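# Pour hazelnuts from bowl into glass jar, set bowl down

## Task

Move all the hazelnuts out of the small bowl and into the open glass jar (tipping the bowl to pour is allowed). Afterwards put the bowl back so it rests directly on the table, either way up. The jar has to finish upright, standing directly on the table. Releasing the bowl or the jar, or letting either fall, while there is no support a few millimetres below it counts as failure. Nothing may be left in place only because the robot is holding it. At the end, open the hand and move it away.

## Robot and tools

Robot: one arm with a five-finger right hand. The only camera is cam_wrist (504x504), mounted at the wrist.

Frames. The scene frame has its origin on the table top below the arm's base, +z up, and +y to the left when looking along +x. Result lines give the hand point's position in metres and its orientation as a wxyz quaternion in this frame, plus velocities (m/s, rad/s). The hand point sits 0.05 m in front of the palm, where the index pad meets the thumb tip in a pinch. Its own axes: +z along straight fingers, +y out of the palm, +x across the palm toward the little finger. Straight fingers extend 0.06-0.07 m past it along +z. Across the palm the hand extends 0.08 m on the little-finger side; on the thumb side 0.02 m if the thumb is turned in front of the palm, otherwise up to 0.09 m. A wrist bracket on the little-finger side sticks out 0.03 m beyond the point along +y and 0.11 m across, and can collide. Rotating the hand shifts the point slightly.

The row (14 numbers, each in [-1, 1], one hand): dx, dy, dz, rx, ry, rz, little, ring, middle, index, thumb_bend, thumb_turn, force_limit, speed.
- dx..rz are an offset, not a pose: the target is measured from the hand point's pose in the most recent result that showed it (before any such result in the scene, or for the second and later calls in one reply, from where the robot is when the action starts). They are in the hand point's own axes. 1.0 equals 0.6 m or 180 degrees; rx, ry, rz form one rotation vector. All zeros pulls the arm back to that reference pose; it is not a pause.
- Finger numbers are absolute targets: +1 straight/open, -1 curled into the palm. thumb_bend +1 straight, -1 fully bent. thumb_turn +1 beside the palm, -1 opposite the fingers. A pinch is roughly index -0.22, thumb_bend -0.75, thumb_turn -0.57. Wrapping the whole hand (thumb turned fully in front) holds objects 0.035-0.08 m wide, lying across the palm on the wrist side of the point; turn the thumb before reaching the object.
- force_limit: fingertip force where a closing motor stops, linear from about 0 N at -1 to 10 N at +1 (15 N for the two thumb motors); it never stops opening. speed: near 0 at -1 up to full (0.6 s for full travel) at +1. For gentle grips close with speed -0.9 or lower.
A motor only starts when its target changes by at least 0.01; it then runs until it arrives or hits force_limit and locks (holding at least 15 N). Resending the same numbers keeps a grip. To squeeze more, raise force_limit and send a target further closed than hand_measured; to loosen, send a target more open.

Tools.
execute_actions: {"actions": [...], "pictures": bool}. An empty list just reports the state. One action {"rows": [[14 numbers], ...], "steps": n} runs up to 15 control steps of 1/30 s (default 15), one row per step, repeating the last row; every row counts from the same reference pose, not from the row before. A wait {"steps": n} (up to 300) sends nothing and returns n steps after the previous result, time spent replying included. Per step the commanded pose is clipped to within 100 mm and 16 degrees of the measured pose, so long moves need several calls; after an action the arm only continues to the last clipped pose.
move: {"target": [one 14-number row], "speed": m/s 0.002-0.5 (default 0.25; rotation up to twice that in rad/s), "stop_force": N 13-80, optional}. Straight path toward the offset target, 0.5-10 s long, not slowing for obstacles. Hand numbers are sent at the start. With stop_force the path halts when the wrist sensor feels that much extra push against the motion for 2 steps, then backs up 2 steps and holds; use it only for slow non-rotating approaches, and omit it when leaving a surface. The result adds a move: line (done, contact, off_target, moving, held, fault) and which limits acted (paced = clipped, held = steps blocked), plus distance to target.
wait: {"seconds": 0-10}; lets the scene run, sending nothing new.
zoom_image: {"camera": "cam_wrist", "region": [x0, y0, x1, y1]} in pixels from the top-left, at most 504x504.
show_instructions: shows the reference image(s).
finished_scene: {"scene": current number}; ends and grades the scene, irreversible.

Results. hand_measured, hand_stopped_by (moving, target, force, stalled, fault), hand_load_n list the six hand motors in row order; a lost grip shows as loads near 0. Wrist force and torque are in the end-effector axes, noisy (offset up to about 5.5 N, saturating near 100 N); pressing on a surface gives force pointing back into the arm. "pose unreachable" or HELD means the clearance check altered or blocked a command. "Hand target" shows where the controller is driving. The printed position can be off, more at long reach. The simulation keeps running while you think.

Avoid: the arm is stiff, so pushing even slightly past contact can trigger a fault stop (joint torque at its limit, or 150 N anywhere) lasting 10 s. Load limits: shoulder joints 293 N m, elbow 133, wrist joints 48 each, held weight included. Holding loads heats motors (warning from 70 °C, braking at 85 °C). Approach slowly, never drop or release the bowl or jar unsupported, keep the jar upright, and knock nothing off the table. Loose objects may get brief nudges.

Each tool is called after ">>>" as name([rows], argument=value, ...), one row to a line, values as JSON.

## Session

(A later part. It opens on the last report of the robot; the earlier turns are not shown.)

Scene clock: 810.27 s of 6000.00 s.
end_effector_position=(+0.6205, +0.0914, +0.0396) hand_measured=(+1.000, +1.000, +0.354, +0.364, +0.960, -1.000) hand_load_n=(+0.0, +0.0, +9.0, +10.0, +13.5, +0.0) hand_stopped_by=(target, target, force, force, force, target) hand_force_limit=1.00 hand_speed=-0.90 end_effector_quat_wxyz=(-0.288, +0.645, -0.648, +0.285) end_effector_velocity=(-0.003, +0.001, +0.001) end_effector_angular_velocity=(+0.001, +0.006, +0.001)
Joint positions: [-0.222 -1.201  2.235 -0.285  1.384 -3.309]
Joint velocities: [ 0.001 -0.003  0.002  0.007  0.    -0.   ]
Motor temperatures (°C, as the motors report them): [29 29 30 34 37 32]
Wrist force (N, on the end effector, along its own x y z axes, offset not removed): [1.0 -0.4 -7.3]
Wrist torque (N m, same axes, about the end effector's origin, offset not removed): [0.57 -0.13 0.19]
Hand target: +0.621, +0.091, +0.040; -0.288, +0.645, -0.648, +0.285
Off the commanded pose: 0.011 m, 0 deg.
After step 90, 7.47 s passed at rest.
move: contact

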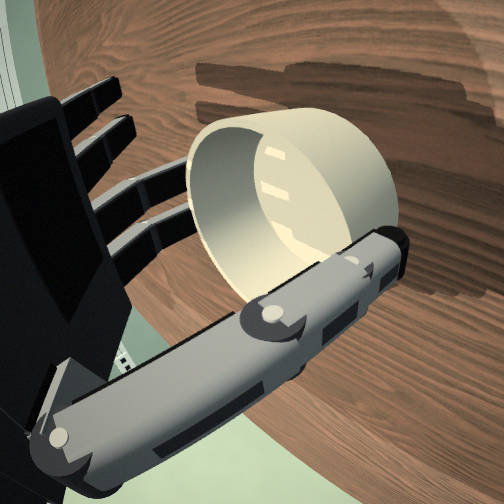

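Contact. Release gently.

>>> execute_actions([
  {"rows": [[0,0,0,0,0,0,1,1,0.6,0.6,1,-1,0,-0.5]], "steps": 15},
])

Scene clock: 815.40 s of 6000.00 s.
end_effector_position=(+0.6206, +0.0913, +0.0396) hand_measured=(+1.000, +1.000, +0.600, +0.600, +1.000, -1.000) hand_load_n=(+0.0, +0.0, +0.0, +0.0, +0.0, +0.0) hand_stopped_by=(target, target, target, target, target, target) hand_force_limit=0.00 hand_speed=-0.50 end_effector_quat_wxyz=(-0.288, +0.645, -0.648, +0.285) end_effector_velocity=(-0.000, -0.000, -0.000) end_effector_angular_velocity=(-0.001, +0.001, -0.001)
Joint positions: [-0.222 -1.201  2.234 -0.285  1.384 -3.309]
Joint velocities: [0.    0.    0.    0.    0.001 0.   ]
Motor temperatures (°C, as the motors report them): [29 29 30 34 37 32]
Wrist force (N, on the end effector, along its own x y z axes, offset not removed): [0.6 1.3 -3.8]
Wrist torque (N m, same axes, about the end effector's origin, offset not removed): [0.65 -0.26 0.16]
Hand target: +0.620, +0.091, +0.040; -0.288, +0.645, -0.648, +0.285
Off the commanded pose: 0.000 m, 0 deg.
Steps of this call (steps 1 to 90: nothing new was sent; then 1.63 s passed at rest; steps 91 to 105: all 15 steps of this action). Readings (end_effector_position | what the end effector reports):
91: (+0.6205, +0.0913, +0.0399) | hand_measured=(+1.000, +1.000, +0.354, +0.364, +0.960, -1.000) hand_load_n=(+0.0, +0.0, +9.5, +10.0, +13.5, +1.0) hand_stopped_by=(target, target, moving, moving, moving, target) hand_force_limit=0.00 hand_speed=-0.50
92: (+0.6205, +0.0913, +0.0399) | hand_measured=(+1.000, +1.000, +0.354, +0.364, +0.960, -1.000) hand_load_n=(+0.0, +0.0, +9.5, +10.0, +13.5, +1.0) hand_stopped_by=(target, target, moving, moving, moving, target) hand_force_limit=0.00 hand_speed=-0.50
94: (+0.6205, +0.0913, +0.0399) | hand_measured=(+1.000, +1.000, +0.378, +0.388, +0.974, -1.000) hand_load_n=(+0.0, +0.0, +4.5, +5.0, +8.0, +0.5) hand_stopped_by=(target, target, moving, moving, moving, target) hand_force_limit=0.00 hand_speed=-0.50
98: (+0.6206, +0.0913, +0.0397) | hand_measured=(+1.000, +1.000, +0.488, +0.498, +1.000, -1.000) hand_load_n=(+0.0, +0.0, +0.0, +0.0, +0.0, +0.0) hand_stopped_by=(target, target, moving, moving, moving, target) hand_force_limit=0.00 hand_speed=-0.50
105: the state above

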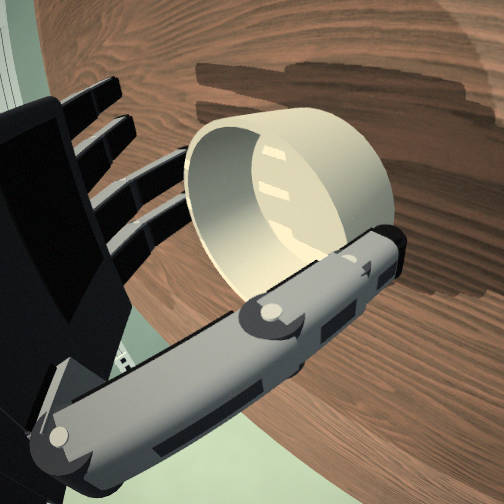

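>>> execute_actions([
  {"rows": [[0,0,0,0,0,0,1,1,1,1,1,-1,0,0.3],[0,0,0,0,0,0,1,1,1,1,1,-1,0,0.3],[0,0,0,0,0,0,1,1,1,1,1,-1,0,0.3],[0,0,0,0,0,0,1,1,1,1,1,-1,0,0.3],[0,0.003,-0.0035,0,0,0,1,1,1,1,1,-1,0,0.3],[0,0.006,-0.007,0,0,0,1,1,1,1,1,-1,0,0.3],[0,0.009,-0.0105,0,0,0,1,1,1,1,1,-1,0,0.3],[0,0.012,-0.0135,0,0,0,1,1,1,1,1,-1,0,0.3],[0,0.0134,-0.0149,0,0,0,1,1,1,1,1,-1,0,0.3]], "steps": 15},
])

Scene clock: 844.57 s of 6000.00 s.
end_effector_position=(+0.6100, +0.0914, +0.0396) hand_measured=(+1.000, +1.000, +1.000, +1.000, +1.000, -1.000) hand_load_n=(+0.0, +0.0, +0.0, +0.0, +0.0, +0.0) hand_stopped_by=(target, target, target, target, target, target) hand_force_limit=0.00 hand_speed=0.30 end_effector_quat_wxyz=(-0.288, +0.645, -0.648, +0.285) end_effector_velocity=(-0.013, -0.000, +0.000) end_effector_angular_velocity=(+0.001, +0.000, -0.001)
Joint positions: [-0.228 -1.213  2.255 -0.293  1.38  -3.313]
Joint velocities: [-0.009 -0.015  0.026 -0.01  -0.006 -0.005]
Motor temperatures (°C, as the motors report them): [29 29 30 34 37 32]
Wrist force (N, on the end effector, along its own x y z axes, offset not removed): [0.1 3.0 -4.9]
Wrist torque (N m, same axes, about the end effector's origin, offset not removed): [0.93 -0.09 0.30]
Hand target: +0.609, +0.091, +0.040; -0.288, +0.645, -0.648, +0.285
Off the commanded pose: 0.001 m, 0 deg.
Steps of this call (steps 1 to 90: nothing new was sent; then 25.67 s passed at rest; steps 91 to 105: all 15 steps of this action). Readings (end_effector_position | what the end effector reports):
91: (+0.6205, +0.0914, +0.0396) | hand_measured=(+1.000, +1.000, +0.600, +0.600, +1.000, -1.000) hand_load_n=(+0.0, +0.0, +0.0, +0.0, +0.0, +0.0) hand_stopped_by=(target, target, moving, moving, target, target) hand_force_limit=0.00 hand_speed=0.30
92: (+0.6205, +0.0914, +0.0396) | hand_measured=(+1.000, +1.000, +0.600, +0.600, +1.000, -1.000) hand_load_n=(+0.0, +0.0, +0.0, +0.0, +0.0, +0.0) hand_stopped_by=(target, target, moving, moving, target, target) hand_force_limit=0.00 hand_speed=0.30
94: (+0.6205, +0.0914, +0.0396) | hand_measured=(+1.000, +1.000, +0.666, +0.666, +1.000, -1.000) hand_load_n=(+0.0, +0.0, +0.5, +0.5, +0.0, +0.0) hand_stopped_by=(target, target, moving, moving, target, target) hand_force_limit=0.00 hand_speed=0.30
98: (+0.6178, +0.0914, +0.0396) | hand_measured=(+1.000, +1.000, +0.954, +0.954, +1.000, -1.000) hand_load_n=(+0.0, +0.0, +0.5, +0.0, +0.0, +0.0) hand_stopped_by=(target, target, moving, moving, target, target) hand_force_limit=0.00 hand_speed=0.30
105: the state above

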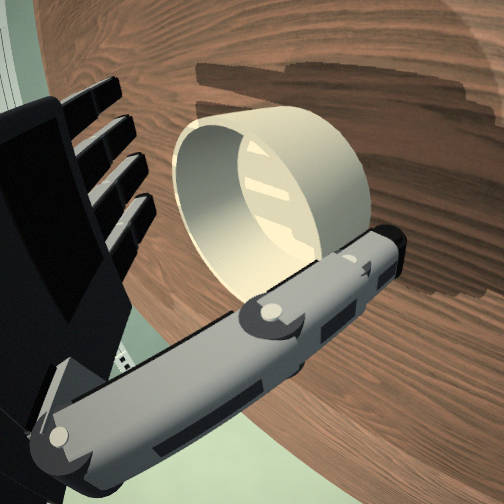

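>>> move(target=[0,-0.1535,-0.228,0,0,0,1,1,1,1,1,-1,0,0.3], speed=0.15)

Scene clock: 857.10 s of 6000.00 s.
end_effector_position=(+0.5706, +0.0905, +0.1991) hand_measured=(+1.000, +1.000, +1.000, +1.000, +1.000, -1.000) hand_load_n=(+0.0, +0.0, +0.0, +0.0, +0.0, +0.0) hand_stopped_by=(target, target, target, target, target, target) hand_force_limit=0.00 hand_speed=0.30 end_effector_quat_wxyz=(-0.288, +0.645, -0.648, +0.285) end_effector_velocity=(+0.001, -0.001, +0.003) end_effector_angular_velocity=(-0.001, -0.002, -0.002)
Joint positions: [-0.256 -1.527  2.238  0.043  1.359 -3.333]
Joint velocities: [-0.002 -0.005 -0.003  0.005  0.    -0.   ]
Motor temperatures (°C, as the motors report them): [29 29 30 34 37 32]
Wrist force (N, on the end effector, along its own x y z axes, offset not removed): [-0.5 2.1 -2.9]
Wrist torque (N m, same axes, about the end effector's origin, offset not removed): [0.66 0.11 0.27]
Hand target: +0.570, +0.090, +0.199; -0.288, +0.645, -0.648, +0.285
Off the commanded pose: 0.001 m, 0 deg.
After step 90, 7.87 s passed at rest.
move: done

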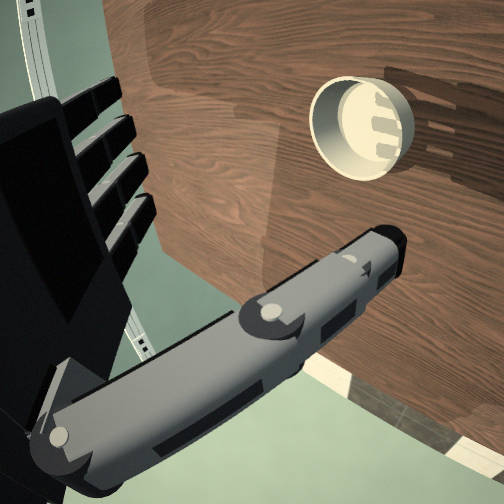

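>>> move(target=[0,-0.0495,-0.0446,0,-0.1305,0.1442,1,1,1,1,1,1,0,0.3], speed=0.3)

Scene clock: 870.37 s of 6000.00 s.
end_effector_position=(+0.5708, +0.0905, +0.2390) hand_measured=(+1.000, +1.000, +1.000, +1.000, +1.000, +1.000) hand_load_n=(+0.0, +0.0, +0.0, +0.0, +0.0, +0.0) hand_stopped_by=(target, target, target, target, target, target) hand_force_limit=0.00 hand_speed=0.30 end_effector_quat_wxyz=(+0.468, -0.528, +0.704, -0.078) end_effector_velocity=(+0.000, +0.000, +0.000) end_effector_angular_velocity=(+0.012, -0.001, +0.001)
Joint positions: [-0.551 -1.458  2.241  0.143  0.754 -3.155]
Joint velocities: [-0.004  0.005  0.    -0.001 -0.012  0.003]
Motor temperatures (°C, as the motors report them): [29 29 30 34 37 32]
Wrist force (N, on the end effector, along its own x y z axes, offset not removed): [0.9 -2.2 -5.8]
Wrist torque (N m, same axes, about the end effector's origin, offset not removed): [0.23 -0.23 0.19]
Hand target: +0.571, +0.091, +0.239; +0.469, -0.528, +0.704, -0.078
Off the commanded pose: 0.000 m, 0 deg.
After step 90, 8.67 s passed at rest.
move: done

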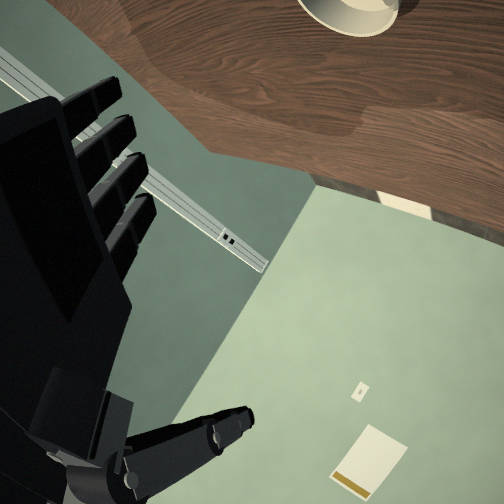

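>>> move(target=[0,0,0,0,0.2796,-0.309,1,1,1,1,1,1,0,0.3], speed=0.4)

Scene clock: 879.33 s of 6000.00 s.
end_effector_position=(+0.5705, +0.0900, +0.2393) hand_measured=(+1.000, +1.000, +1.000, +1.000, +1.000, +1.000) hand_load_n=(+0.0, +0.0, +0.0, +0.0, +0.0, +0.0) hand_stopped_by=(target, target, target, target, target, target) hand_force_limit=0.00 hand_speed=0.30 end_effector_quat_wxyz=(-0.049, +0.705, -0.512, +0.489) end_effector_velocity=(+0.000, +0.000, -0.001) end_effector_angular_velocity=(-0.015, -0.002, -0.001)
Joint positions: [ 0.118 -1.488  2.156 -0.036  2.089 -3.637]
Joint velocities: [ 0.007  0.005 -0.    -0.009  0.016 -0.008]
Motor temperatures (°C, as the motors report them): [29 29 30 34 37 32]
Wrist force (N, on the end effector, along its own x y z axes, offset not removed): [0.7 -0.1 -4.1]
Wrist torque (N m, same axes, about the end effector's origin, offset not removed): [0.48 -0.10 0.19]
Hand target: +0.571, +0.090, +0.239; -0.049, +0.705, -0.511, +0.489
Off the commanded pose: 0.001 m, 0 deg.
After step 90, 3.70 s passed at rest.
move: done

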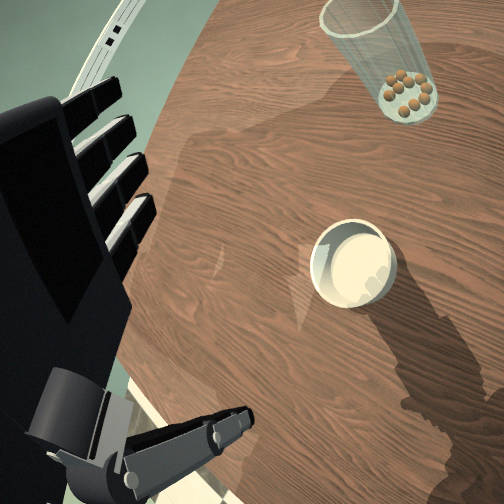

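>>> zoom_image(camera="cam_wrist", region=[300, 0, 480, 150])

Region (300, 0, 480, 150) of cam_wrist's 504x504 image, scaled by 2.800, with more detail than that image has.

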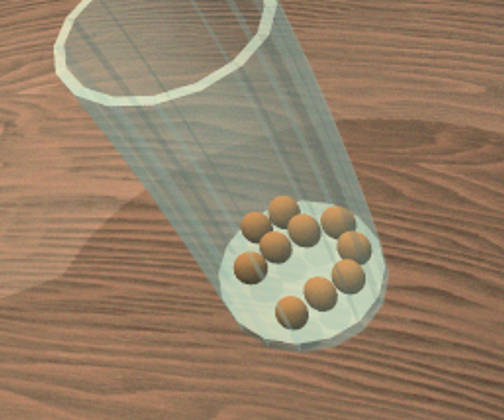

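>>> finished_scene(scene=2)

The scene is finished: the task was done.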